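# Close the fridge with carton and bottles inside

## Task

Get the refrigerator door fully closed, with the carton and all three bottles inside it and every bottle standing upright. It fails if a glass bottle drops any real distance, if the fridge door is swung hard open or shut, or if the robot tips over or is left leaning. Anything that holds in place only because the robot is holding it does not count.

## Robot and tools

Robot: a Hello Robot Stretch 3, a single-arm mobile manipulator. It has a two-wheel differential base (0.33 m long, 0.34 m wide) that cannot move sideways, a lift that slides up a mast, and one telescoping arm pointing out of the robot's RIGHT side. The arm carries a wrist (yaw, pitch, roll) and a two-finger gripper with round 0.04 m pads. The head holds head_camera (pinhole, 896x504) and nav_camera (fisheye, 672x504); head_pan_rad and head_tilt_rad aim both. wrist_camera (644x364) rides on the gripper. Since the arm points sideways, moving the gripper forward or back means driving the base. Spinning in place pivots about the point midway between the drive wheels, 0.05 m behind the front edge; with the arm in and the wrist folded, that spin sweeps a 0.28 m radius, and an unfolded level wrist reaches past it.

Frames: the base frame sits on the floor between the drive wheels, x forward, y left, z up. hand_pose is reported in that frame, at the point where the closed fingertips meet; with all wrist joints at zero its x axis is up, y runs back along the arm toward the mast, z toward the robot's rear. The odometry frame is the base frame at scene start; base_odometry counts wheel rotation only, so slip shows as travel. Heading is positive leftward, -3.142 to 3.142.

execute_actions: argument "actions" is a list holding exactly one action (or empty, which just reports state and pictures). Optional "cameras": a list of head_camera, nav_camera, wrist_camera or all; omitted/null means all, [] means none. One action may contain:
- "base": exactly one of {"translate_m": d}, a relative straight drive in metres from the current base position, forward positive, -1 to 1; or {"rotate_rad": d}, a relative turn in place, counter-clockwise (left) positive, -3.2 to 3.2. Base moves count from the position given in the latest reported state.
- "joints": a dictionary of absolute targets by name: lift_m 0 to 1.1 m (arm height); arm_m 0 to 0.52 m (extension); wrist_yaw_rad -1.345 to 4.42 (0 along the arm, positive toward the front, 3.0 folded over the base); wrist_pitch_rad -1.57 to 0.451 (0 level, negative tips fingers down); wrist_roll_rad -2.911 to 2.911 (0 fingers side by side); gripper_m -0.089 to 0.179 (larger is wider; the real fingertip gap is about 0.007 smaller near closed, 0.025 smaller fully open, zero below 0.007); head_pan_rad -3.953 to 1.73 (0 forward, positive left, -1.57 along the arm); head_tilt_rad -1.53 to 0.419 (negative looks down).
- "contact_limits": only {"arm_m": effort%}, 1 to 100, which halts the arm (contact_stop) when its effort hits that level; smaller is softer but too small stops immediately. It also caps the arm's holding force until the next action.
All parts of an action start together. Joints or base left out may still be pushing to an earlier target without status showing it. Unknown keys or out-of-range values reject the call and nothing moves. If a result reports a stop, later motion calls in the same reply are skipped. No action runs over 15 s. The base is fast (0.30 m/s, 1.9 rad/s) only with lift_m under 0.30, arm_m under 0.03 and wrist_yaw_rad over 2.54; otherwise 0.10 m/s and 0.63 rad/s.

wait: {"seconds": 0 to 10}; commands nothing, returns state and images. zoom_image: {"camera", "region": [x0, y0, x1, y1]} in pixels of that camera's latest full image, top-left origin, at most 504x504. finished_scene: {"scene": number of the current scene}; irreversible, reports success. Replying with no tool call ends everything.

Result lines: base_status and joint_status tell how each motion of the last accepted action ended: done (for the base, wheels turned the commanded amount even if slipping), off_target (stopped short and may still push), contact_stop, time_out, torque_fault (old target dropped; it then holds where it stopped unless slack or switched off). on_its_own covers what this call did not command; its "held at" is a held target, not a position. A lift or arm that hits something firmly stops and goes slack until commanded again; a slack lift with load may sink, and closing fingers on a surface pushes it up. Base, wrist and head never contact-stop; they keep pushing. A wrist servo pushed hard for several seconds shuts off for 10 s and goes limp. motor_effort: percent of max, positive toward larger joint values (positive wheel effort pushes forward), bracket = peak of last action; readings carry fixed bias and noise. Effort at rest outside its rest range suggests pushing or carrying. turned_by_wheels and turned_by_imu give turn since the last result, left positive. base_tilt in degrees, forward/right positive, with a fixed bias of up to about 4 degrees. lidar_m: 12 distances from the base origin in 30-degree sectors, first straight ahead then counter-clockwise (4th left, 7th behind, 10th right), '-' for nothing; scan plane 0.17 m above floor, range 0.15 to 12 m, blind to glass and clear plastic, partly blocked by the mast and, with the lift low, by the robot itself. wrist_depth_mm (45-1000) and head_depth_mm (280-4000, head image sideways) are 7x7 grids of median depth, top-left first, '-' when unknown; clear objects and the robot are omitted.

Gripping: send gripper_m below the object's width (lower squeezes harder, but the stall guard may weaken the grip so things can slip); release by sending at least 0.02 above where the pads made contact; send a new value to squeeze again. Neither reading nor status confirms a grasp.

Safety: fold or unfold the wrist (yaw to 3.0) only with lift_m 0.32-0.95, pitch -0.4 and roll near 0; once folded, lift may go down to 0.25. With yaw below -0.4 keep pitch at -0.5 or lower. Pushing on something rigid with the gripper above about 0.45 m can tip the robot before the contact stop, more so with a raised contact limit or a repeat push. Driving while holding, hooking or pressing something fixed, or snagging furniture (especially reversing), can tip it; undo in small steps, take the gripper off the object, and lower lift_m to about 0.2 if still leaning. Move the fridge door gently, never let a glass bottle fall, and note that loose objects may occasionally get nudged by outside forces. Drops, slips and hard hits lower the result.

Each tool is called after ">>>" in YAML: its name, and indented under it one key for each argument.

## Session

>>> execute_actions:
  actions: []

Scene clock: 0.00 s.
base_odometry: x=+0.000 y=+0.000 heading=+0.000 (m, m, rad; odometry frame)
turned_by_wheels: +0.000 (rad since the last result)
turned_by_imu: +0.000 (rad since the last result)
base_tilt: forward=+1.7 right=-2.0 (deg)
lidar_m: 1.76 1.57 1.54 1.66 2.42 3.08 2.88 1.59 1.58 2.18 1.68 1.19
head_depth_mm: 1595 1601 1583 1580 1581 932 1623 / 1708 1714 1675 1697 1672 1020 1721 / 1783 1837 1819 1834 1784 1117 1852 / 1858 1955 1949 1953 1915 1243 2008 / 1842 2103 2107 2130 2057 2082 2121 / 1832 2174 2169 2103 1990 1710 1906 / 1804 1926 1881 1891 1826 1813 1827
base_status: not commanded
joint_positions: lift_m=+0.327 arm_m=-0.002 wrist_yaw_rad=+3.017 wrist_pitch_rad=-0.441 wrist_roll_rad=+0.012 gripper_m=+0.037 head_pan_rad=+0.016 head_tilt_rad=-0.016
joint_status: not commanded
motor_effort: left_wheel=+0 right_wheel=+0 lift_m=+20 arm_m=+0 wrist_yaw_rad=+0 wrist_pitch_rad=+7 wrist_roll_rad=+0 gripper_m=+0 head_pan_rad=+0 head_tilt_rad=+2 (%)
hand_pose: x=+0.0063 y=+0.0767 z=+0.3347 quat_wxyz=(+0.198, +0.702, +0.111, +0.675) (m; base frame)
wrist_depth_mm: - - - - - - - / - - - - - - - / 908 939 959 939 948 947 - / 733 741 761 740 759 750 764 / 608 614 - 608 639 636 616 / 515 516 - 538 514 522 528 / 458 - - - 454 453 443
pictures: head_camera (sideways: a quarter turn clockwise sets it upright), nav_camera (sideways: a quarter turn counterclockwise sets it upright), wrist_camera
Images, in order (width x height): head_camera 896x504, nav_camera 672x504, wrist_camera 644x364.

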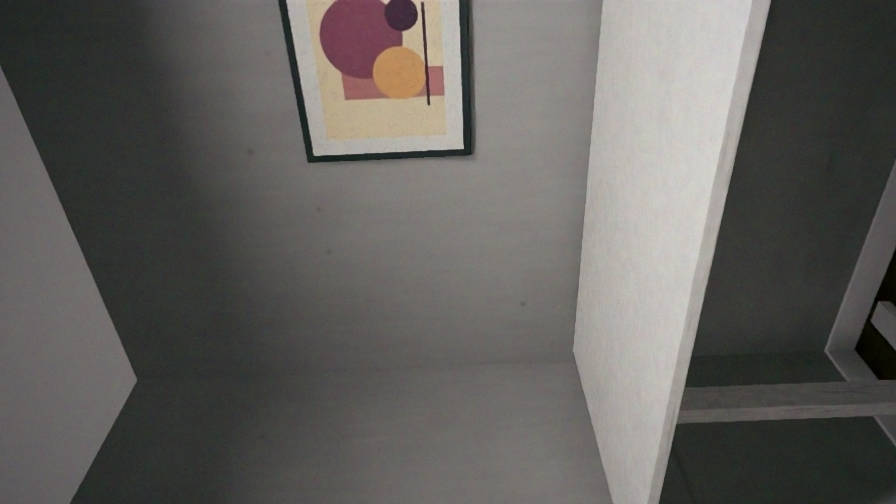

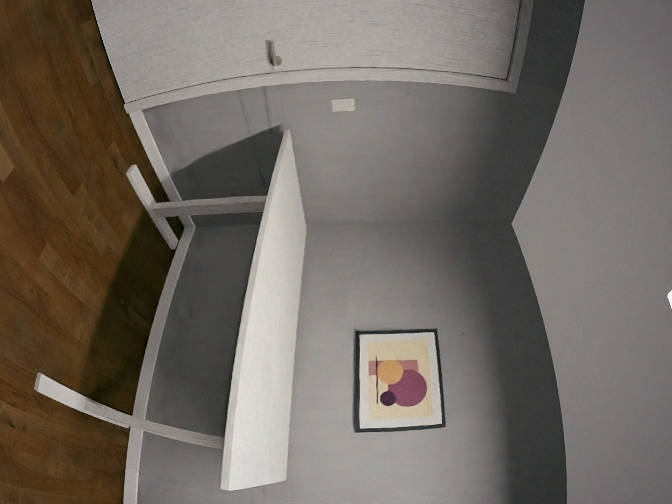

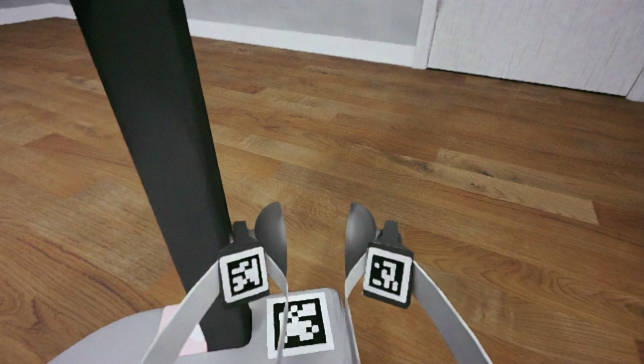

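>>> execute_actions:
  actions:
    - {"joints":{"head_pan_rad":-2.0,"head_tilt_rad":-0.5}}
  cameras: ["head_camera","nav_camera"]

>>> execute_actions:
  actions:
    - {"joints":{"head_pan_rad":-3.8,"head_tilt_rad":-0.5}}
  cameras: ["head_camera","nav_camera"]

Scene clock: 6.70 s.
base_odometry: x=+0.000 y=+0.000 heading=+0.000 (m, m, rad; odometry frame)
turned_by_wheels: +0.000 (rad since the last result)
turned_by_imu: +0.000 (rad since the last result)
base_tilt: forward=+1.7 right=-2.0 (deg)
lidar_m: 1.76 1.57 1.54 1.66 2.43 3.09 2.89 1.59 1.58 2.17 1.68 1.19
head_depth_mm: 1294 1403 1511 1640 1833 1625 1316 / 1814 1954 1935 1802 1897 1645 1321 / 1876 2029 2183 2452 2093 1619 1335 / 1917 2054 2287 2474 2062 1633 1335 / 1918 2094 2281 2517 2127 1632 1335 / 1937 2115 2319 2542 2164 1642 1348 / 1976 2118 2348 2574 2109 1656 1339
base_status: not commanded
joint_positions: lift_m=+0.327 arm_m=-0.002 wrist_yaw_rad=+3.017 wrist_pitch_rad=-0.441 wrist_roll_rad=+0.012 gripper_m=+0.037 head_pan_rad=-1.993 head_tilt_rad=-0.494
joint_status: all done
motor_effort: left_wheel=+0(0) right_wheel=+0(0) lift_m=+20(20) arm_m=+0(0) wrist_yaw_rad=+0(0) wrist_pitch_rad=+7(7) wrist_roll_rad=+0(0) gripper_m=+0(0) head_pan_rad=-3(32) head_tilt_rad=-2(22) (%)
hand_pose: x=+0.0063 y=+0.0767 z=+0.3347 quat_wxyz=(+0.198, +0.702, +0.111, +0.675) (m; base frame)
wrist_depth_mm: - - - - - - - / - - - - - - - / 954 922 940 968 969 947 - / 737 747 754 757 750 746 777 / 614 604 - 607 622 620 622 / 509 518 - 553 520 529 526 / 453 - - - 457 455 457
pictures: head_camera (sideways: a quarter turn clockwise sets it upright), nav_camera (sideways: a quarter turn counterclockwise sets it upright)
Images, in order (width x height): head_camera 896x504, nav_camera 672x504.

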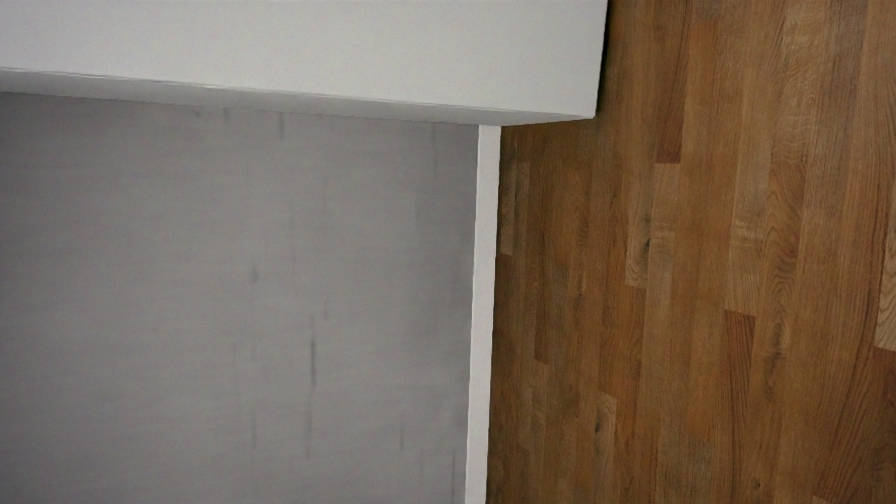

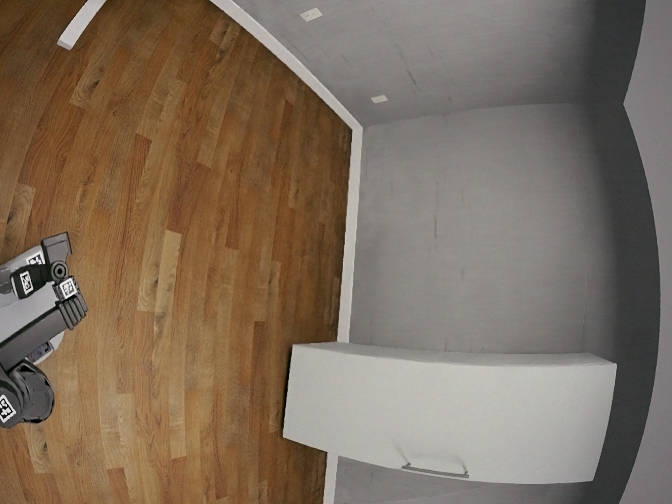

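Scene clock: 8.13 s.
base_odometry: x=+0.000 y=+0.000 heading=+0.000 (m, m, rad; odometry frame)
turned_by_wheels: +0.000 (rad since the last result)
turned_by_imu: +0.000 (rad since the last result)
base_tilt: forward=+1.7 right=-2.0 (deg)
lidar_m: 1.76 1.57 1.54 1.66 2.42 3.08 2.89 1.59 1.58 2.17 1.68 1.19
head_depth_mm: 2767 - - - - - - / 2750 3049 3253 2952 2132 1649 1344 / 2710 2965 3207 2946 2066 1638 1329 / 2691 2909 3156 2930 2103 1621 1334 / 2689 2899 3141 2970 2092 1637 1326 / 2662 2901 3150 2987 2108 1648 1340 / 2629 2831 3086 3064 2154 1670 1348
base_status: not commanded
joint_positions: lift_m=+0.327 arm_m=-0.002 wrist_yaw_rad=+3.017 wrist_pitch_rad=-0.441 wrist_roll_rad=+0.012 gripper_m=+0.037 head_pan_rad=-3.793 head_tilt_rad=-0.494
joint_status: all done
motor_effort: left_wheel=+0(0) right_wheel=+0(0) lift_m=+20(20) arm_m=+0(0) wrist_yaw_rad=+0(1) wrist_pitch_rad=+7(7) wrist_roll_rad=+0(0) gripper_m=+0(1) head_pan_rad=-3(33) head_tilt_rad=-1(3) (%)
hand_pose: x=+0.0063 y=+0.0767 z=+0.3347 quat_wxyz=(+0.198, +0.702, +0.111, +0.675) (m; base frame)
wrist_depth_mm: - - - - - - - / - - - - - - - / 931 923 931 955 960 968 - / 739 735 747 741 749 742 774 / 616 604 - 620 630 616 616 / 517 514 - 537 524 520 523 / 455 - - - 452 459 456
pictures: head_camera (sideways: a quarter turn clockwise sets it upright), nav_camera (sideways: a quarter turn counterclockwise sets it upright)
Images, in order (width x height): head_camera 896x504, nav_camera 672x504.

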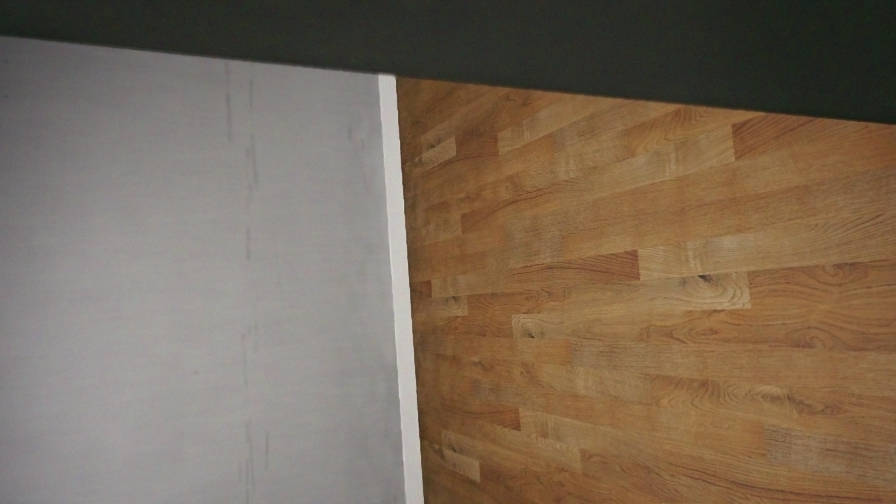

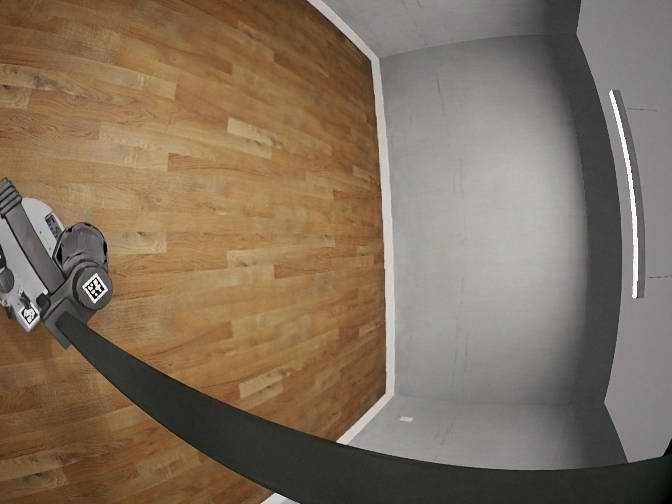

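>>> execute_actions:
  actions:
    - {"joints":{"head_pan_rad":-2.8,"head_tilt_rad":-0.2}}
  cameras: ["head_camera","nav_camera"]

>>> execute_actions:
  actions:
    - {"joints":{"head_pan_rad":1.6,"head_tilt_rad":-0.3}}
  cameras: ["head_camera","nav_camera"]

Scene clock: 13.37 s.
base_odometry: x=+0.000 y=+0.000 heading=+0.000 (m, m, rad; odometry frame)
turned_by_wheels: +0.000 (rad since the last result)
turned_by_imu: +0.000 (rad since the last result)
base_tilt: forward=+1.9 right=-2.1 (deg)
lidar_m: 1.76 1.56 1.54 1.66 2.42 3.07 2.89 1.59 1.58 2.17 1.68 1.19
head_depth_mm: 2937 3325 3553 3555 3478 2283 1707 / 2878 3306 3447 3462 3405 2284 1711 / 2769 2963 3018 3143 3130 2284 1711 / 2589 2743 2800 2877 2911 2344 1742 / 2412 2475 2562 2604 2715 2324 1746 / 2256 2285 2361 1650 1720 1764 1750 / 2098 1474 1528 1556 1597 1642 1670
base_status: not commanded
joint_positions: lift_m=+0.327 arm_m=-0.002 wrist_yaw_rad=+3.017 wrist_pitch_rad=-0.441 wrist_roll_rad=+0.012 gripper_m=+0.037 head_pan_rad=-2.807 head_tilt_rad=-0.212
joint_status: all done
motor_effort: left_wheel=+0(0) right_wheel=+0(0) lift_m=+21(20) arm_m=+0(0) wrist_yaw_rad=-1(0) wrist_pitch_rad=+7(7) wrist_roll_rad=+0(0) gripper_m=+0(1) head_pan_rad=+3(32) head_tilt_rad=+3(19) (%)
hand_pose: x=+0.0063 y=+0.0767 z=+0.3347 quat_wxyz=(+0.198, +0.702, +0.111, +0.675) (m; base frame)
wrist_depth_mm: - - - - - - - / - - - - - - - / 957 926 930 958 951 952 - / 752 739 754 749 759 759 764 / 616 600 - 616 620 620 620 / 514 517 - 539 529 525 525 / 450 - - - 448 455 466
pictures: head_camera (sideways: a quarter turn clockwise sets it upright), nav_camera (sideways: a quarter turn counterclockwise sets it upright)
Images, in order (width x height): head_camera 896x504, nav_camera 672x504.

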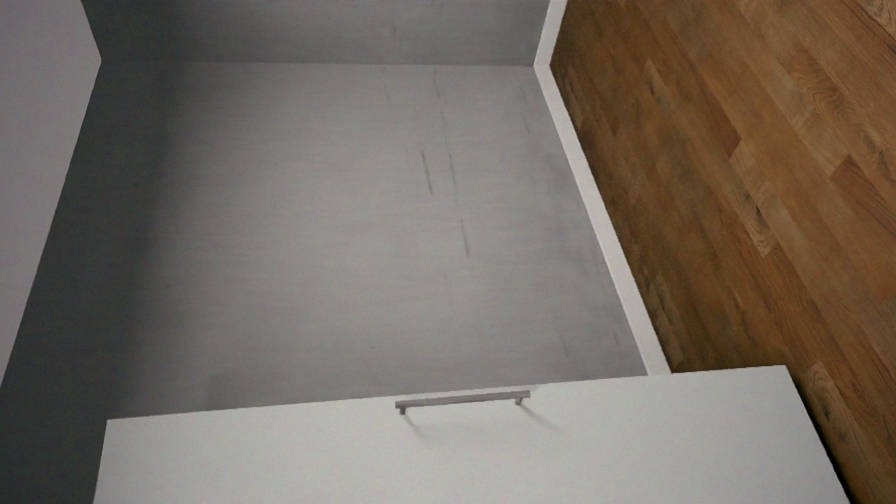

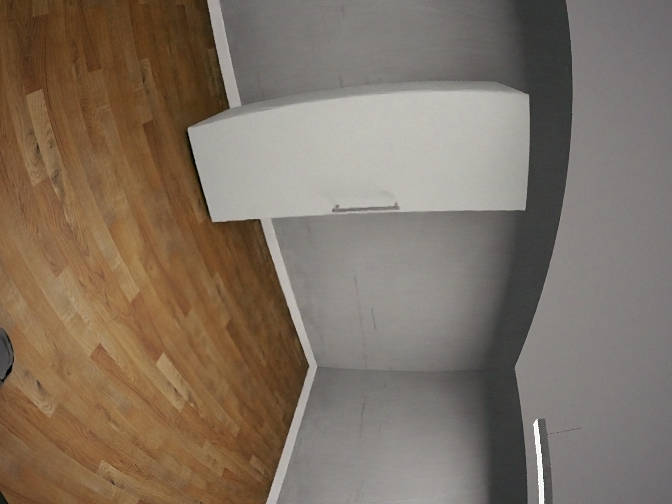

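Scene clock: 15.93 s.
base_odometry: x=+0.000 y=+0.000 heading=+0.000 (m, m, rad; odometry frame)
turned_by_wheels: +0.000 (rad since the last result)
turned_by_imu: +0.000 (rad since the last result)
base_tilt: forward=+1.7 right=-2.1 (deg)
lidar_m: 1.76 1.57 1.54 1.66 2.42 3.08 2.89 1.59 1.58 2.17 1.68 1.19
head_depth_mm: 1354 1422 1498 1565 1639 1722 1559 / 1447 1504 1589 1669 1768 1830 1574 / 1540 1609 1690 1789 1895 1946 1574 / 1609 1698 1801 1910 2045 2048 1582 / 1716 1822 1933 2092 2232 2037 1579 / 1858 1981 2097 2259 2446 2089 1596 / 2017 2157 2310 2521 2667 2101 1605
base_status: not commanded
joint_positions: lift_m=+0.327 arm_m=-0.002 wrist_yaw_rad=+3.017 wrist_pitch_rad=-0.441 wrist_roll_rad=+0.012 gripper_m=+0.037 head_pan_rad=+1.593 head_tilt_rad=-0.296
joint_status: all done
motor_effort: left_wheel=+0(0) right_wheel=+0(0) lift_m=+20(20) arm_m=+0(0) wrist_yaw_rad=+0(0) wrist_pitch_rad=+7(7) wrist_roll_rad=+0(0) gripper_m=+0(1) head_pan_rad=+2(33) head_tilt_rad=-2(8) (%)
hand_pose: x=+0.0063 y=+0.0767 z=+0.3347 quat_wxyz=(+0.198, +0.702, +0.111, +0.675) (m; base frame)
wrist_depth_mm: - - - - - - - / - - - - - - - / 919 911 965 937 975 973 - / 745 730 752 749 747 760 744 / 599 613 - 615 624 617 624 / 508 513 - 532 524 526 532 / 453 - - - 451 456 450
pictures: head_camera (sideways: a quarter turn clockwise sets it upright), nav_camera (sideways: a quarter turn counterclockwise sets it upright)
Images, in order (width x height): head_camera 896x504, nav_camera 672x504.

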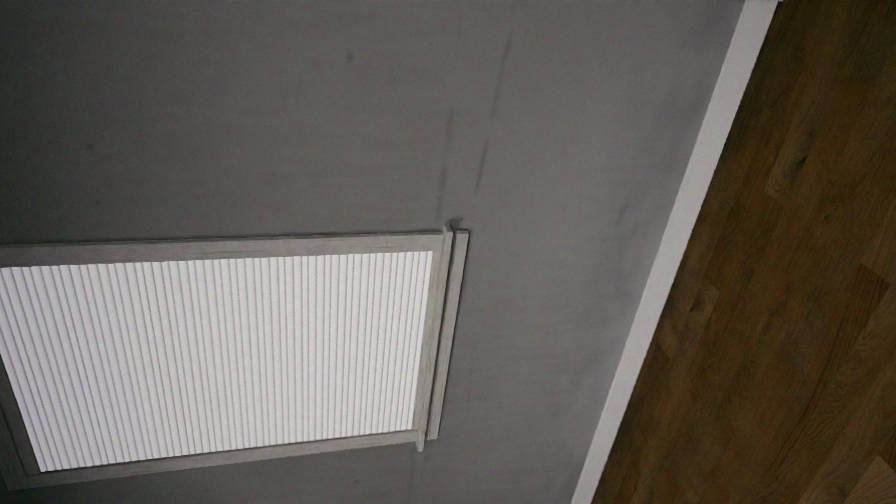

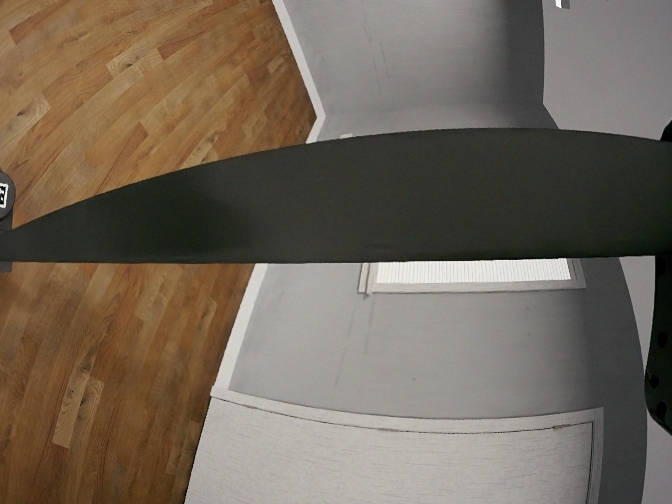

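>>> execute_actions:
  actions:
    - {"base":{"translate_m":-1.0},"joints":{"head_pan_rad":-1.7,"head_tilt_rad":-0.4,"lift_m":0.27}}
  cameras: ["head_camera","nav_camera"]

>>> execute_actions:
  actions:
    - {"base":{"translate_m":-0.8},"joints":{"head_pan_rad":-1.2,"head_tilt_rad":-0.4}}
  cameras: ["head_camera","nav_camera"]

Scene clock: 28.20 s.
base_odometry: x=-1.000 y=+0.000 heading=+0.000 (m, m, rad; odometry frame)
turned_by_wheels: +0.000 (rad since the last result)
turned_by_imu: +0.002 (rad since the last result)
base_tilt: forward=+1.7 right=-2.1 (deg)
lidar_m: 2.63 2.17 2.13 2.27 2.32 2.28 2.14 1.66 0.96 1.05 2.51 2.11
head_depth_mm: 790 837 882 942 1032 1135 1313 / 828 880 940 1007 1084 1168 1284 / 875 931 994 1070 1154 1260 1350 / 918 983 1060 1141 1240 1361 1420 / 966 1043 1130 1243 2143 1700 1440 / 1702 1830 1991 2171 2285 1818 1445 / 1787 1947 2106 2311 2388 1844 1456
base_status: done
joint_positions: lift_m=+0.270 arm_m=-0.002 wrist_yaw_rad=+3.017 wrist_pitch_rad=-0.442 wrist_roll_rad=+0.012 gripper_m=+0.037 head_pan_rad=-1.693 head_tilt_rad=-0.396
joint_status: all done
motor_effort: left_wheel=+0(7) right_wheel=+0(5) lift_m=+14(17) arm_m=+0(0) wrist_yaw_rad=+1(0) wrist_pitch_rad=+8(8) wrist_roll_rad=+0(1) gripper_m=+1(1) head_pan_rad=-3(33) head_tilt_rad=-1(9) (%)
hand_pose: x=+0.0062 y=+0.0767 z=+0.2778 quat_wxyz=(+0.198, +0.702, +0.111, +0.675) (m; base frame)
wrist_depth_mm: - - - - - - - / - - - - - - - / 823 809 853 856 857 861 865 / 647 650 651 651 653 672 673 / 530 531 - 547 551 546 544 / 446 - - - 451 456 464 / - - - - 394 398 401
pictures: head_camera (sideways: a quarter turn clockwise sets it upright), nav_camera (sideways: a quarter turn counterclockwise sets it upright)
Images, in order (width x height): head_camera 896x504, nav_camera 672x504.

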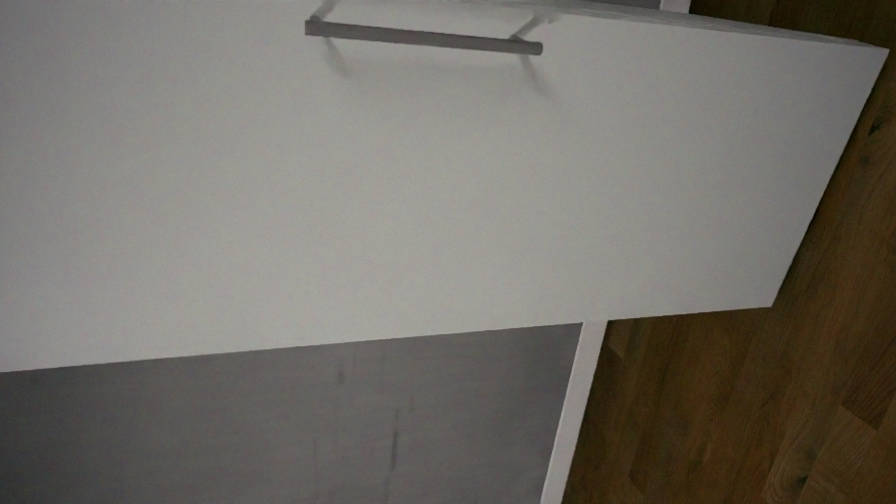

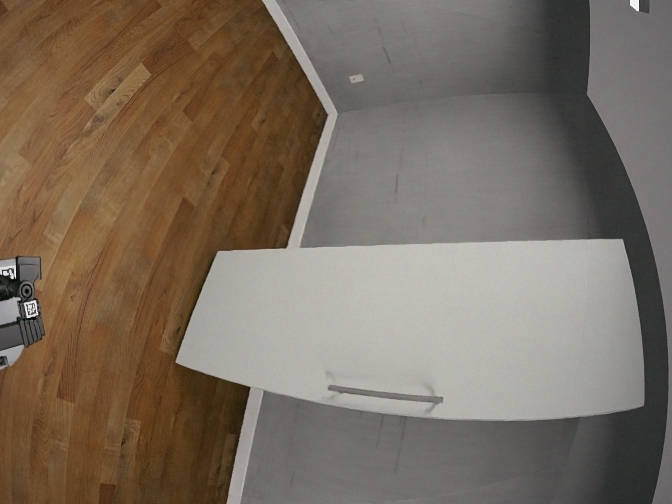

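Scene clock: 32.63 s.
base_odometry: x=-1.800 y=+0.000 heading=+0.000 (m, m, rad; odometry frame)
turned_by_wheels: +0.000 (rad since the last result)
turned_by_imu: +0.002 (rad since the last result)
base_tilt: forward=+1.7 right=-2.0 (deg)
lidar_m: 2.89 2.63 2.58 2.13 1.65 1.63 1.53 1.19 1.17 0.94 0.88 3.11
head_depth_mm: 961 1041 1132 1243 1379 1523 1420 / 875 945 1017 1106 1203 1339 1389 / 806 864 928 999 1085 1187 1306 / 749 798 859 927 1009 1100 1215 / 803 873 932 1058 1199 1364 1395 / 968 1075 1218 1402 2227 1763 1443 / 2691 2923 3093 3301 2485 1852 1454
base_status: done
joint_positions: lift_m=+0.270 arm_m=-0.002 wrist_yaw_rad=+3.017 wrist_pitch_rad=-0.442 wrist_roll_rad=+0.012 gripper_m=+0.037 head_pan_rad=-1.207 head_tilt_rad=-0.396
joint_status: all done
motor_effort: left_wheel=+0(8) right_wheel=+1(4) lift_m=+14(15) arm_m=+0(0) wrist_yaw_rad=+1(0) wrist_pitch_rad=+8(8) wrist_roll_rad=+0(0) gripper_m=+0(1) head_pan_rad=+3(25) head_tilt_rad=-2(0) (%)
hand_pose: x=+0.0062 y=+0.0767 z=+0.2778 quat_wxyz=(+0.199, +0.702, +0.111, +0.675) (m; base frame)
wrist_depth_mm: - - - - - - - / - - - - - - - / 820 848 830 847 865 863 853 / 638 659 655 643 653 669 670 / 527 531 - 550 554 545 553 / 457 - - - 464 453 459 / - - - - 396 401 401
pictures: head_camera (sideways: a quarter turn clockwise sets it upright), nav_camera (sideways: a quarter turn counterclockwise sets it upright)
Images, in order (width x height): head_camera 896x504, nav_camera 672x504.

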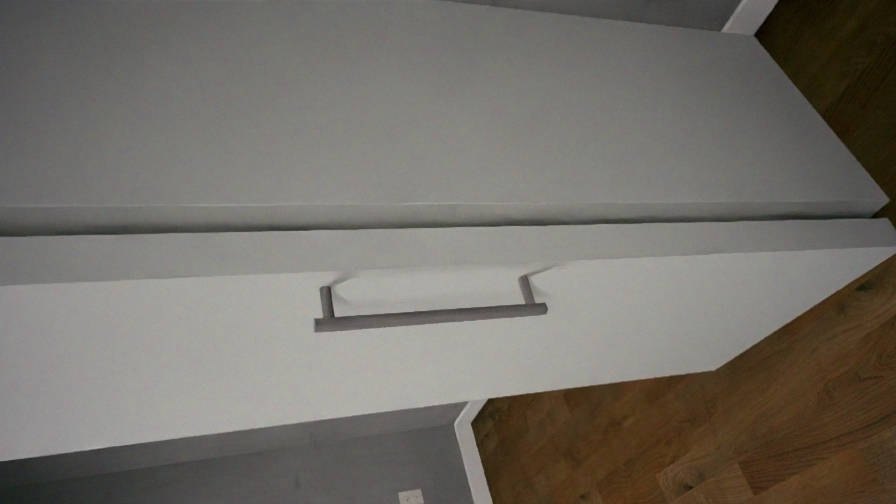

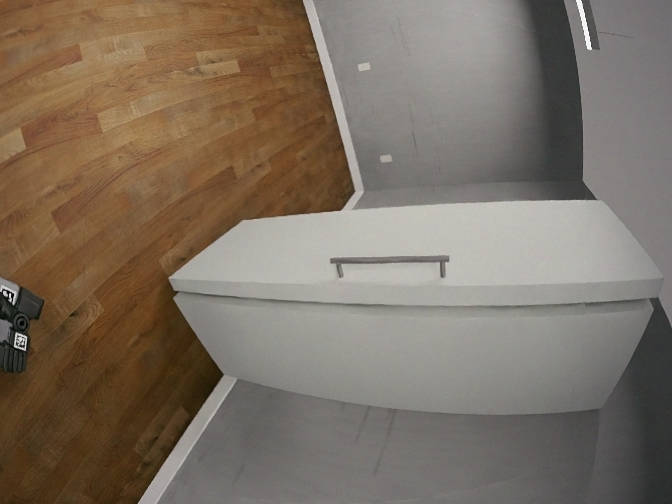

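>>> execute_actions:
  actions:
    - {"base":{"rotate_rad":-0.27}}
  cameras: []

>>> execute_actions:
  actions:
    - {"base":{"translate_m":0.87}}
  cameras: []

>>> execute_actions:
  actions:
    - {"base":{"rotate_rad":-0.28},"joints":{"lift_m":0.9,"head_pan_rad":-1.57,"head_tilt_rad":-0.6}}
  cameras: []

>>> execute_actions:
  actions:
    - {"joints":{"wrist_yaw_rad":0,"wrist_pitch_rad":0,"gripper_m":0.12}}

Scene clock: 55.40 s.
base_odometry: x=-1.800 y=+0.000 heading=-0.270 (m, m, rad; odometry frame)
turned_by_wheels: -0.270 (rad since the last result)
turned_by_imu: -0.264 (rad since the last result)
base_tilt: forward=+1.8 right=-2.0 (deg)
lidar_m: 2.89 2.83 2.58 2.59 1.80 1.63 1.64 1.30 1.17 1.18 0.88 1.26
head_depth_mm: 1028 1091 1150 1229 1311 1407 1432 / 1094 1161 1232 1328 1420 1538 1435 / 1125 1200 1284 1373 1488 1619 1432 / 990 1054 1114 1191 1273 1374 1400 / 882 930 972 1032 1094 1167 1271 / 794 845 881 933 972 1044 1155 / 723 762 814 883 1015 1197 1377
base_status: done
joint_positions: lift_m=+0.270 arm_m=-0.002 wrist_yaw_rad=+3.017 wrist_pitch_rad=-0.442 wrist_roll_rad=+0.012 gripper_m=+0.037 head_pan_rad=-1.207 head_tilt_rad=-0.396
joint_status: not commanded
motor_effort: left_wheel=+1(7) right_wheel=-1(7) lift_m=+14(15) arm_m=+0(0) wrist_yaw_rad=-1(1) wrist_pitch_rad=+8(8) wrist_roll_rad=+0(0) gripper_m=+0(0) head_pan_rad=+2(2) head_tilt_rad=-2(2) (%)
hand_pose: x=+0.0062 y=+0.0766 z=+0.2778 quat_wxyz=(+0.199, +0.702, +0.111, +0.675) (m; base frame)
wrist_depth_mm: - - - - - - - / - - - - - - - / 827 811 825 839 841 868 850 / 636 643 664 662 665 672 671 / 537 529 - 559 545 547 552 / 450 - - - 454 457 457 / - - - - 397 400 399
pictures: none
No camera images: the call's "cameras" was empty. Leave "cameras" out to get every camera's image.

Scene clock: 60.07 s.
base_odometry: x=-0.962 y=-0.232 heading=-0.270 (m, m, rad; odometry frame)
turned_by_wheels: +0.000 (rad since the last result)
turned_by_imu: -0.002 (rad since the last result)
base_tilt: forward=+1.7 right=-2.1 (deg)
lidar_m: 2.01 2.52 2.29 2.30 2.71 2.44 2.46 1.62 0.80 0.81 1.78 2.30
head_depth_mm: 715 752 798 845 905 971 1044 / 766 811 859 920 988 1065 1168 / 1460 1557 1685 1767 1913 1672 1366 / 1579 1691 1829 2008 2108 1793 1444 / 1702 1824 1987 2182 2299 1820 1449 / 1858 2010 2185 2396 2453 1832 1447 / 2064 2234 2474 2691 2465 1835 1452
base_status: done
joint_positions: lift_m=+0.270 arm_m=-0.002 wrist_yaw_rad=+3.017 wrist_pitch_rad=-0.442 wrist_roll_rad=+0.012 gripper_m=+0.037 head_pan_rad=-1.207 head_tilt_rad=-0.396
joint_status: not commanded
motor_effort: left_wheel=+1(9) right_wheel=-1(3) lift_m=+15(15) arm_m=+0(0) wrist_yaw_rad=+1(1) wrist_pitch_rad=+8(8) wrist_roll_rad=+0(0) gripper_m=+0(1) head_pan_rad=+2(2) head_tilt_rad=-2(2) (%)
hand_pose: x=+0.0062 y=+0.0766 z=+0.2778 quat_wxyz=(+0.199, +0.702, +0.111, +0.675) (m; base frame)
wrist_depth_mm: - - - - - - - / - - - - - - - / 812 832 842 832 844 849 866 / 628 642 646 646 659 662 662 / 533 525 - 550 542 545 540 / 455 - - - 461 451 462 / - - - - 400 398 402
pictures: none
No camera images: the call's "cameras" was empty. Leave "cameras" out to get every camera's image.

Scene clock: 66.63 s.
base_odometry: x=-0.962 y=-0.232 heading=-0.550 (m, m, rad; odometry frame)
turned_by_wheels: -0.280 (rad since the last result)
turned_by_imu: -0.273 (rad since the last result)
base_tilt: forward=+1.7 right=-2.0 (deg)
lidar_m: 2.31 2.01 2.32 2.30 2.42 2.50 2.44 1.96 1.49 0.80 0.87 2.22
head_depth_mm: 1226 1356 1504 1700 1820 1587 - / 1235 1344 1499 1716 1833 1584 - / 653 702 794 910 1081 1239 - / 659 725 806 905 1037 1210 - / 661 729 813 920 1053 1217 - / 668 735 820 928 1065 1254 1305 / 675 743 828 939 1075 1314 1266
base_status: done
joint_positions: lift_m=+0.900 arm_m=-0.002 wrist_yaw_rad=+3.017 wrist_pitch_rad=-0.442 wrist_roll_rad=+0.012 gripper_m=+0.037 head_pan_rad=-1.563 head_tilt_rad=-0.593
joint_status: all done
motor_effort: left_wheel=+1(7) right_wheel=+0(6) lift_m=+26(26) arm_m=+0(0) wrist_yaw_rad=-1(1) wrist_pitch_rad=+8(8) wrist_roll_rad=+0(0) gripper_m=-1(0) head_pan_rad=-3(22) head_tilt_rad=-2(15) (%)
hand_pose: x=+0.0062 y=+0.0766 z=+0.9069 quat_wxyz=(+0.199, +0.702, +0.111, +0.675) (m; base frame)
wrist_depth_mm: - - - - - - - / - - - - - - - / - - - - - - - / - - - - - - - / - - - - - - - / - - - - - - - / - - - - - - -
pictures: none
No camera images: the call's "cameras" was empty. Leave "cameras" out to get every camera's image.

Scene clock: 69.17 s.
base_odometry: x=-0.962 y=-0.232 heading=-0.550 (m, m, rad; odometry frame)
turned_by_wheels: +0.000 (rad since the last result)
turned_by_imu: +0.000 (rad since the last result)
base_tilt: forward=+1.8 right=-2.0 (deg)
lidar_m: 2.30 2.01 2.33 2.29 2.43 2.50 2.44 1.95 1.49 0.80 0.87 2.23
head_depth_mm: 1229 1344 1500 1695 1811 1593 - / 1238 1340 1502 1700 1787 1578 - / 652 705 796 912 1029 - - / 655 726 806 907 1009 - 1226 / 661 730 808 912 1077 1246 1261 / 669 737 819 921 1065 1252 1264 / 676 741 832 941 1089 1307 1271
base_status: not commanded
joint_positions: lift_m=+0.900 arm_m=-0.002 wrist_yaw_rad=+0.003 wrist_pitch_rad=-0.022 wrist_roll_rad=+0.012 gripper_m=+0.120 head_pan_rad=-1.563 head_tilt_rad=-0.593
joint_status: all done
motor_effort: left_wheel=+1(1) right_wheel=-1(1) lift_m=+26(27) arm_m=+0(0) wrist_yaw_rad=-3(4) wrist_pitch_rad=+11(13) wrist_roll_rad=+0(0) gripper_m=+0(82) head_pan_rad=-4(3) head_tilt_rad=-2(3) (%)
hand_pose: x=-0.0206 y=-0.3987 z=+1.0086 quat_wxyz=(+0.703, +0.009, -0.711, -0.007) (m; base frame)
wrist_depth_mm: - 534 529 503 - - - / - 554 547 523 - - - / - 570 557 540 - - - / - 591 585 557 - - - / - 614 594 581 - - - / - - 632 609 - - - / - 680 657 625 - - -
pictures: head_camera (sideways: a quarter turn clockwise sets it upright), nav_camera (sideways: a quarter turn counterclockwise sets it upright), wrist_camera
Images, in order (width x height): head_camera 896x504, nav_camera 672x504, wrist_camera 644x364.

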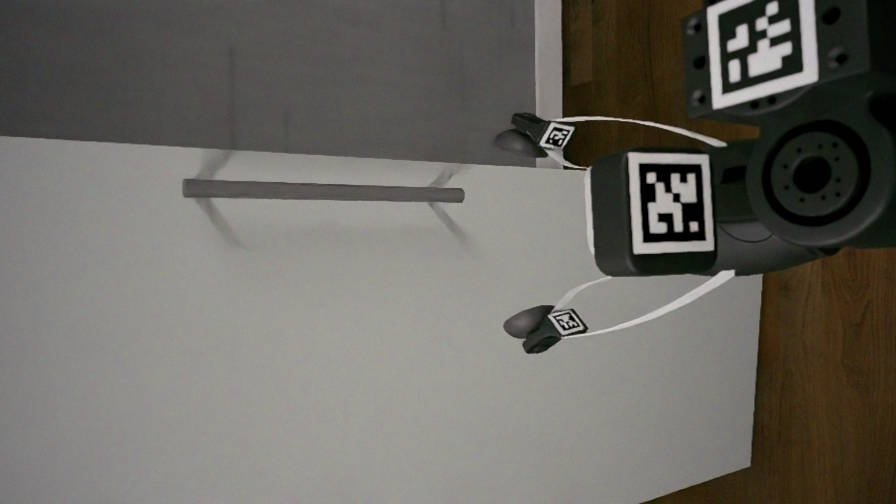

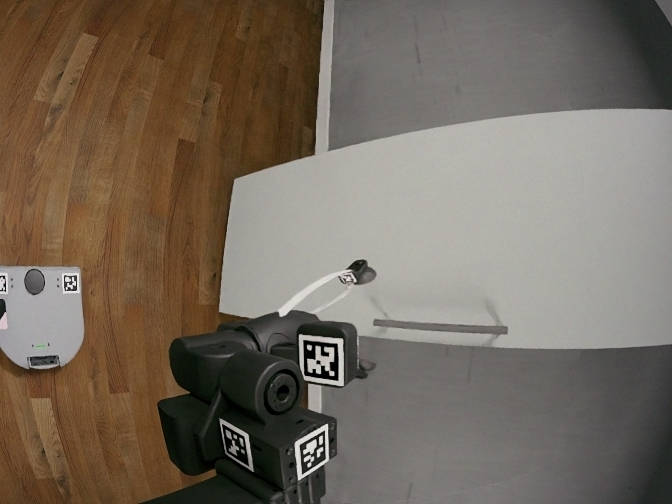

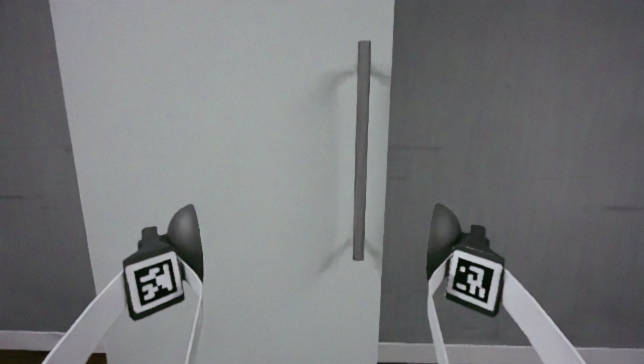

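>>> execute_actions:
  actions:
    - {"base":{"translate_m":-0.055},"joints":{"lift_m":0.97,"arm_m":0.2}}
  cameras: ["head_camera","wrist_camera"]

Scene clock: 76.73 s.
base_odometry: x=-1.008 y=-0.203 heading=-0.550 (m, m, rad; odometry frame)
turned_by_wheels: +0.000 (rad since the last result)
turned_by_imu: +0.000 (rad since the last result)
base_tilt: forward=+1.7 right=-2.0 (deg)
lidar_m: 2.36 2.07 2.31 2.30 2.43 2.44 2.39 1.95 1.49 0.79 0.86 2.21
head_depth_mm: 1223 1352 1450 - 1818 1493 1236 / 1222 1347 1437 - 1836 1493 1243 / 1195 1324 - - 1809 1462 1248 / 652 705 759 - 1041 1209 1264 / 657 721 794 907 1039 1216 1253 / 663 725 815 917 1055 1242 1265 / 667 735 819 933 1070 1264 1266
base_status: done
joint_positions: lift_m=+0.970 arm_m=+0.200 wrist_yaw_rad=+0.002 wrist_pitch_rad=-0.020 wrist_roll_rad=+0.012 gripper_m=+0.120 head_pan_rad=-1.563 head_tilt_rad=-0.593
joint_status: all done
motor_effort: left_wheel=+1(3) right_wheel=-1(3) lift_m=+26(29) arm_m=+3(5) wrist_yaw_rad=-2(3) wrist_pitch_rad=+10(11) wrist_roll_rad=+0(0) gripper_m=+0(0) head_pan_rad=-3(3) head_tilt_rad=-2(2) (%)
hand_pose: x=-0.0210 y=-0.6004 z=+1.0790 quat_wxyz=(+0.703, +0.008, -0.711, -0.007) (m; base frame)
wrist_depth_mm: 353 338 331 320 915 893 889 / 361 351 339 331 948 905 908 / 377 362 352 337 922 939 971 / 387 378 365 350 - - - / 402 393 380 363 - - - / 420 - 389 377 - - - / 435 423 408 394 - - -
pictures: head_camera (sideways: a quarter turn clockwise sets it upright), wrist_camera
Images, in order (width x height): head_camera 896x504, wrist_camera 644x364.

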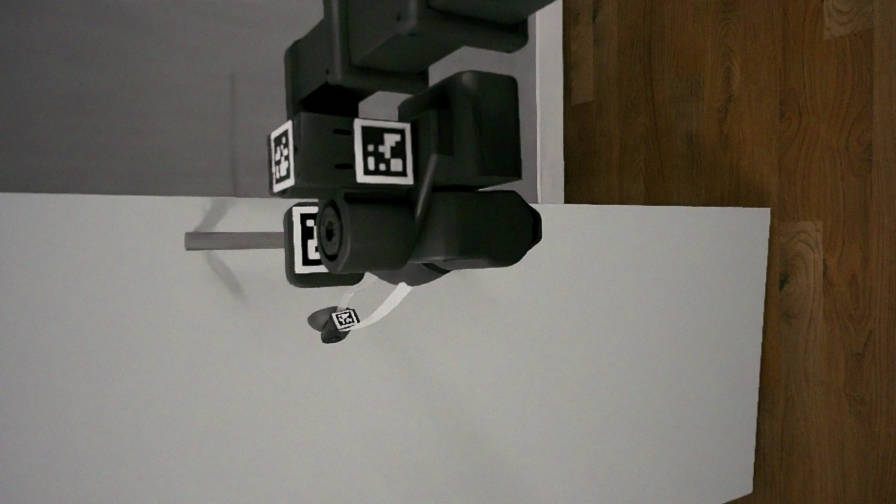

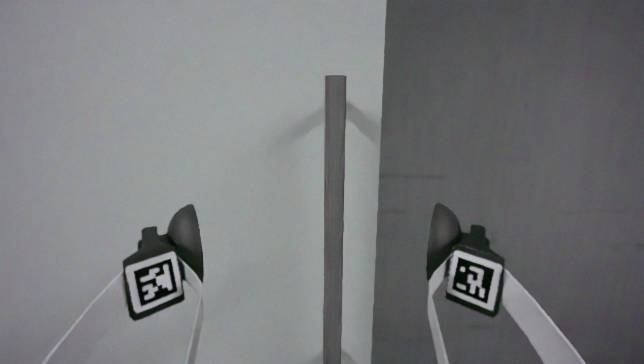

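>>> execute_actions:
  actions:
    - {"joints":{"arm_m":0.29}}
  cameras: ["wrist_camera"]

Scene clock: 81.37 s.
base_odometry: x=-1.008 y=-0.203 heading=-0.550 (m, m, rad; odometry frame)
turned_by_wheels: +0.000 (rad since the last result)
turned_by_imu: +0.000 (rad since the last result)
base_tilt: forward=+1.7 right=-2.0 (deg)
lidar_m: 2.36 2.07 2.31 2.30 2.43 2.44 2.39 1.95 1.49 0.79 0.86 2.21
head_depth_mm: 1231 1348 1433 - 1829 1493 1246 / 1222 1351 - 1715 1829 1499 1241 / 1206 1321 - 1730 1790 1468 1257 / 650 705 - 924 1023 1203 1251 / 654 723 809 907 1041 1215 1252 / 659 730 812 915 1049 1241 1259 / 667 736 821 931 1074 1261 1265
base_status: not commanded
joint_positions: lift_m=+0.970 arm_m=+0.290 wrist_yaw_rad=+0.002 wrist_pitch_rad=-0.020 wrist_roll_rad=+0.012 gripper_m=+0.120 head_pan_rad=-1.563 head_tilt_rad=-0.593
joint_status: all done
motor_effort: left_wheel=+1(1) right_wheel=-1(0) lift_m=+26(26) arm_m=+3(2) wrist_yaw_rad=-2(2) wrist_pitch_rad=+10(10) wrist_roll_rad=+0(0) gripper_m=+0(1) head_pan_rad=-3(3) head_tilt_rad=-3(3) (%)
hand_pose: x=-0.0210 y=-0.6904 z=+1.0790 quat_wxyz=(+0.703, +0.008, -0.711, -0.007) (m; base frame)
wrist_depth_mm: 258 251 246 237 818 816 796 / 265 261 253 244 831 859 845 / 277 270 261 250 865 895 869 / 291 279 271 260 898 899 916 / 299 293 279 270 945 922 934 / 311 - 293 280 - 964 946 / 326 319 303 292 - - -
pictures: wrist_camera
Images, in order (width x height): wrist_camera 644x364.

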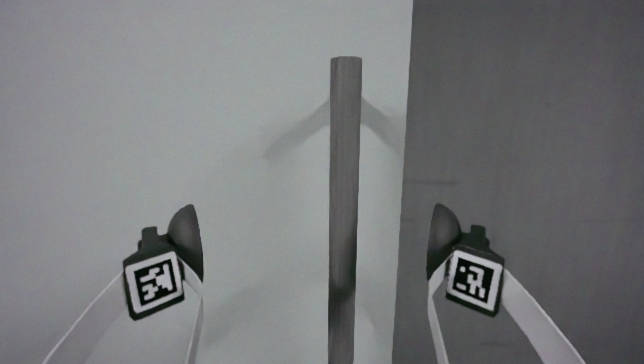

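>>> execute_actions:
  actions:
    - {"joints":{"arm_m":0.31}}
  cameras: []

>>> execute_actions:
  actions:
    - {"joints":{"gripper_m":-0.02}}
  cameras: ["wrist_camera"]

>>> execute_actions:
  actions:
    - {"joints":{"arm_m":0.15},"base":{"translate_m":0.03},"contact_limits":{"arm_m":40}}

Scene clock: 87.70 s.
base_odometry: x=-1.008 y=-0.203 heading=-0.550 (m, m, rad; odometry frame)
turned_by_wheels: +0.000 (rad since the last result)
turned_by_imu: +0.000 (rad since the last result)
base_tilt: forward=+1.6 right=-2.0 (deg)
lidar_m: 2.36 2.06 2.32 2.30 2.43 2.44 2.39 1.95 1.49 0.79 0.86 2.22
head_depth_mm: 1214 1343 1433 - 1824 1486 1244 / 1221 1358 - 1734 1816 1497 1259 / 1197 1327 - 1697 1785 1461 1250 / 649 702 - 914 1026 1205 1255 / 654 720 809 907 1040 1223 1253 / 660 732 811 921 1056 1244 1270 / 666 733 819 930 1073 1255 1263
base_status: not commanded
joint_positions: lift_m=+0.970 arm_m=+0.310 wrist_yaw_rad=+0.002 wrist_pitch_rad=-0.020 wrist_roll_rad=+0.012 gripper_m=+0.120 head_pan_rad=-1.563 head_tilt_rad=-0.593
joint_status: all done
motor_effort: left_wheel=+1(1) right_wheel=-1(1) lift_m=+25(26) arm_m=+3(0) wrist_yaw_rad=-1(2) wrist_pitch_rad=+10(10) wrist_roll_rad=+0(0) gripper_m=+0(0) head_pan_rad=-3(3) head_tilt_rad=-2(3) (%)
hand_pose: x=-0.0210 y=-0.7104 z=+1.0790 quat_wxyz=(+0.703, +0.008, -0.711, -0.007) (m; base frame)
wrist_depth_mm: 238 232 226 220 218 784 797 / 248 241 233 224 225 835 846 / 255 248 241 232 862 837 864 / 265 259 250 241 878 877 897 / 278 266 259 251 248 941 908 / 292 - 269 259 256 959 946 / 303 293 280 271 - - -
pictures: none
No camera images: the call's "cameras" was empty. Leave "cameras" out to get every camera's image.

Scene clock: 91.07 s.
base_odometry: x=-1.008 y=-0.203 heading=-0.550 (m, m, rad; odometry frame)
turned_by_wheels: +0.000 (rad since the last result)
turned_by_imu: +0.000 (rad since the last result)
base_tilt: forward=+1.7 right=-2.0 (deg)
lidar_m: 2.36 2.07 2.32 2.30 2.43 2.44 2.39 1.95 1.49 0.79 0.86 2.22
head_depth_mm: 1223 1347 1441 - 1809 1490 1245 / 1237 1348 - 1721 1828 1481 1251 / 1199 1325 - 1687 1803 1449 1251 / 652 703 - 916 1031 1198 1261 / 656 720 802 909 1043 1226 1261 / 663 730 812 921 1056 1235 1273 / 669 736 820 925 1069 1251 1267
base_status: not commanded
joint_positions: lift_m=+0.970 arm_m=+0.310 wrist_yaw_rad=-0.003 wrist_pitch_rad=-0.021 wrist_roll_rad=+0.012 gripper_m=-0.020 head_pan_rad=-1.563 head_tilt_rad=-0.593
joint_status: all done
motor_effort: left_wheel=+1(6) right_wheel=-1(9) lift_m=+25(26) arm_m=+3(3) wrist_yaw_rad=+2(21) wrist_pitch_rad=+11(11) wrist_roll_rad=+0(0) gripper_m=-9(87) head_pan_rad=-3(3) head_tilt_rad=-2(2) (%)
hand_pose: x=-0.0221 y=-0.7104 z=+1.0789 quat_wxyz=(+0.703, +0.007, -0.711, -0.009) (m; base frame)
wrist_depth_mm: 238 231 226 220 217 797 789 / 247 242 234 225 225 821 814 / 256 249 241 233 861 840 866 / 265 257 251 240 878 887 889 / 277 268 260 - 897 922 924 / 288 277 272 - 948 998 924 / 303 289 279 271 - - -
pictures: wrist_camera
Images, in order (width x height): wrist_camera 644x364.

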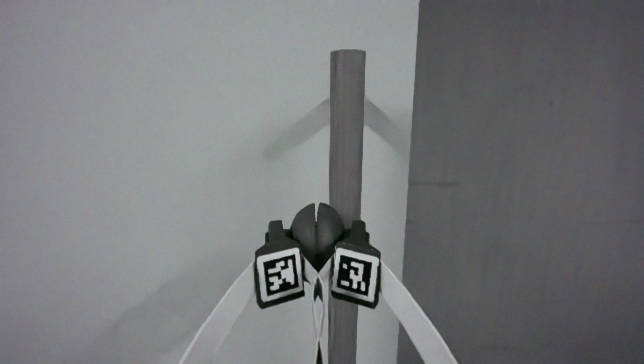

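Scene clock: 93.50 s.
base_odometry: x=-0.983 y=-0.219 heading=-0.550 (m, m, rad; odometry frame)
turned_by_wheels: +0.000 (rad since the last result)
turned_by_imu: +0.000 (rad since the last result)
base_tilt: forward=+1.9 right=-2.1 (deg)
lidar_m: 2.33 2.04 2.31 2.29 2.43 2.48 2.42 1.96 1.49 0.79 0.86 2.22
head_depth_mm: 1224 1346 1458 - 1791 1476 1251 / 1228 1353 1451 - 1728 1488 1250 / 658 733 774 - 1679 1416 1263 / 654 720 775 - 1064 1209 1252 / 659 724 808 915 1045 1235 1251 / 665 730 816 924 1062 1252 1257 / 672 740 827 930 1078 1268 1268
base_status: done
joint_positions: lift_m=+0.970 arm_m=+0.150 wrist_yaw_rad=-0.002 wrist_pitch_rad=-0.021 wrist_roll_rad=+0.012 gripper_m=-0.020 head_pan_rad=-1.563 head_tilt_rad=-0.593
joint_status: all done
motor_effort: left_wheel=+1(5) right_wheel=-1(5) lift_m=+26(26) arm_m=-3(4) wrist_yaw_rad=+1(2) wrist_pitch_rad=+11(11) wrist_roll_rad=+0(0) gripper_m=-9(8) head_pan_rad=-3(3) head_tilt_rad=-3(2) (%)
contact_limits: arm_m 33 (drawing in: default 20, maximum 33; extending or still: default 28, maximum 45)
hand_pose: x=-0.0219 y=-0.5510 z=+1.0789 quat_wxyz=(+0.703, +0.007, -0.711, -0.008) (m; base frame)
wrist_depth_mm: 404 390 378 368 953 918 906 / 413 395 391 380 - - 940 / 431 416 406 392 - - - / 450 434 414 411 - - - / 466 447 441 - - - - / 483 467 453 - - - - / 511 487 467 454 - - -
pictures: head_camera (sideways: a quarter turn clockwise sets it upright), nav_camera (sideways: a quarter turn counterclockwise sets it upright), wrist_camera
Images, in order (width x height): head_camera 896x504, nav_camera 672x504, wrist_camera 644x364.

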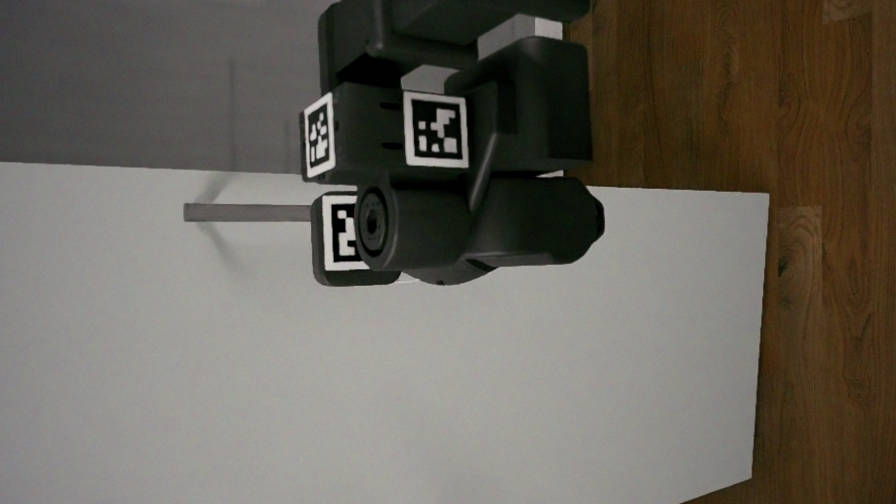

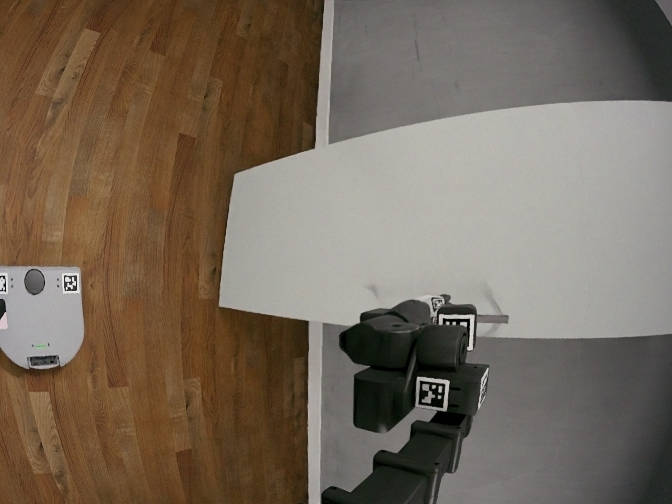

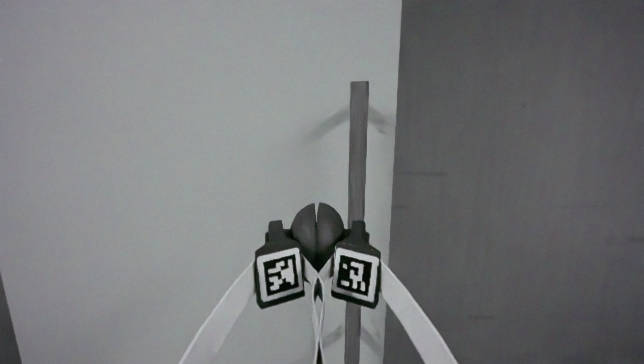

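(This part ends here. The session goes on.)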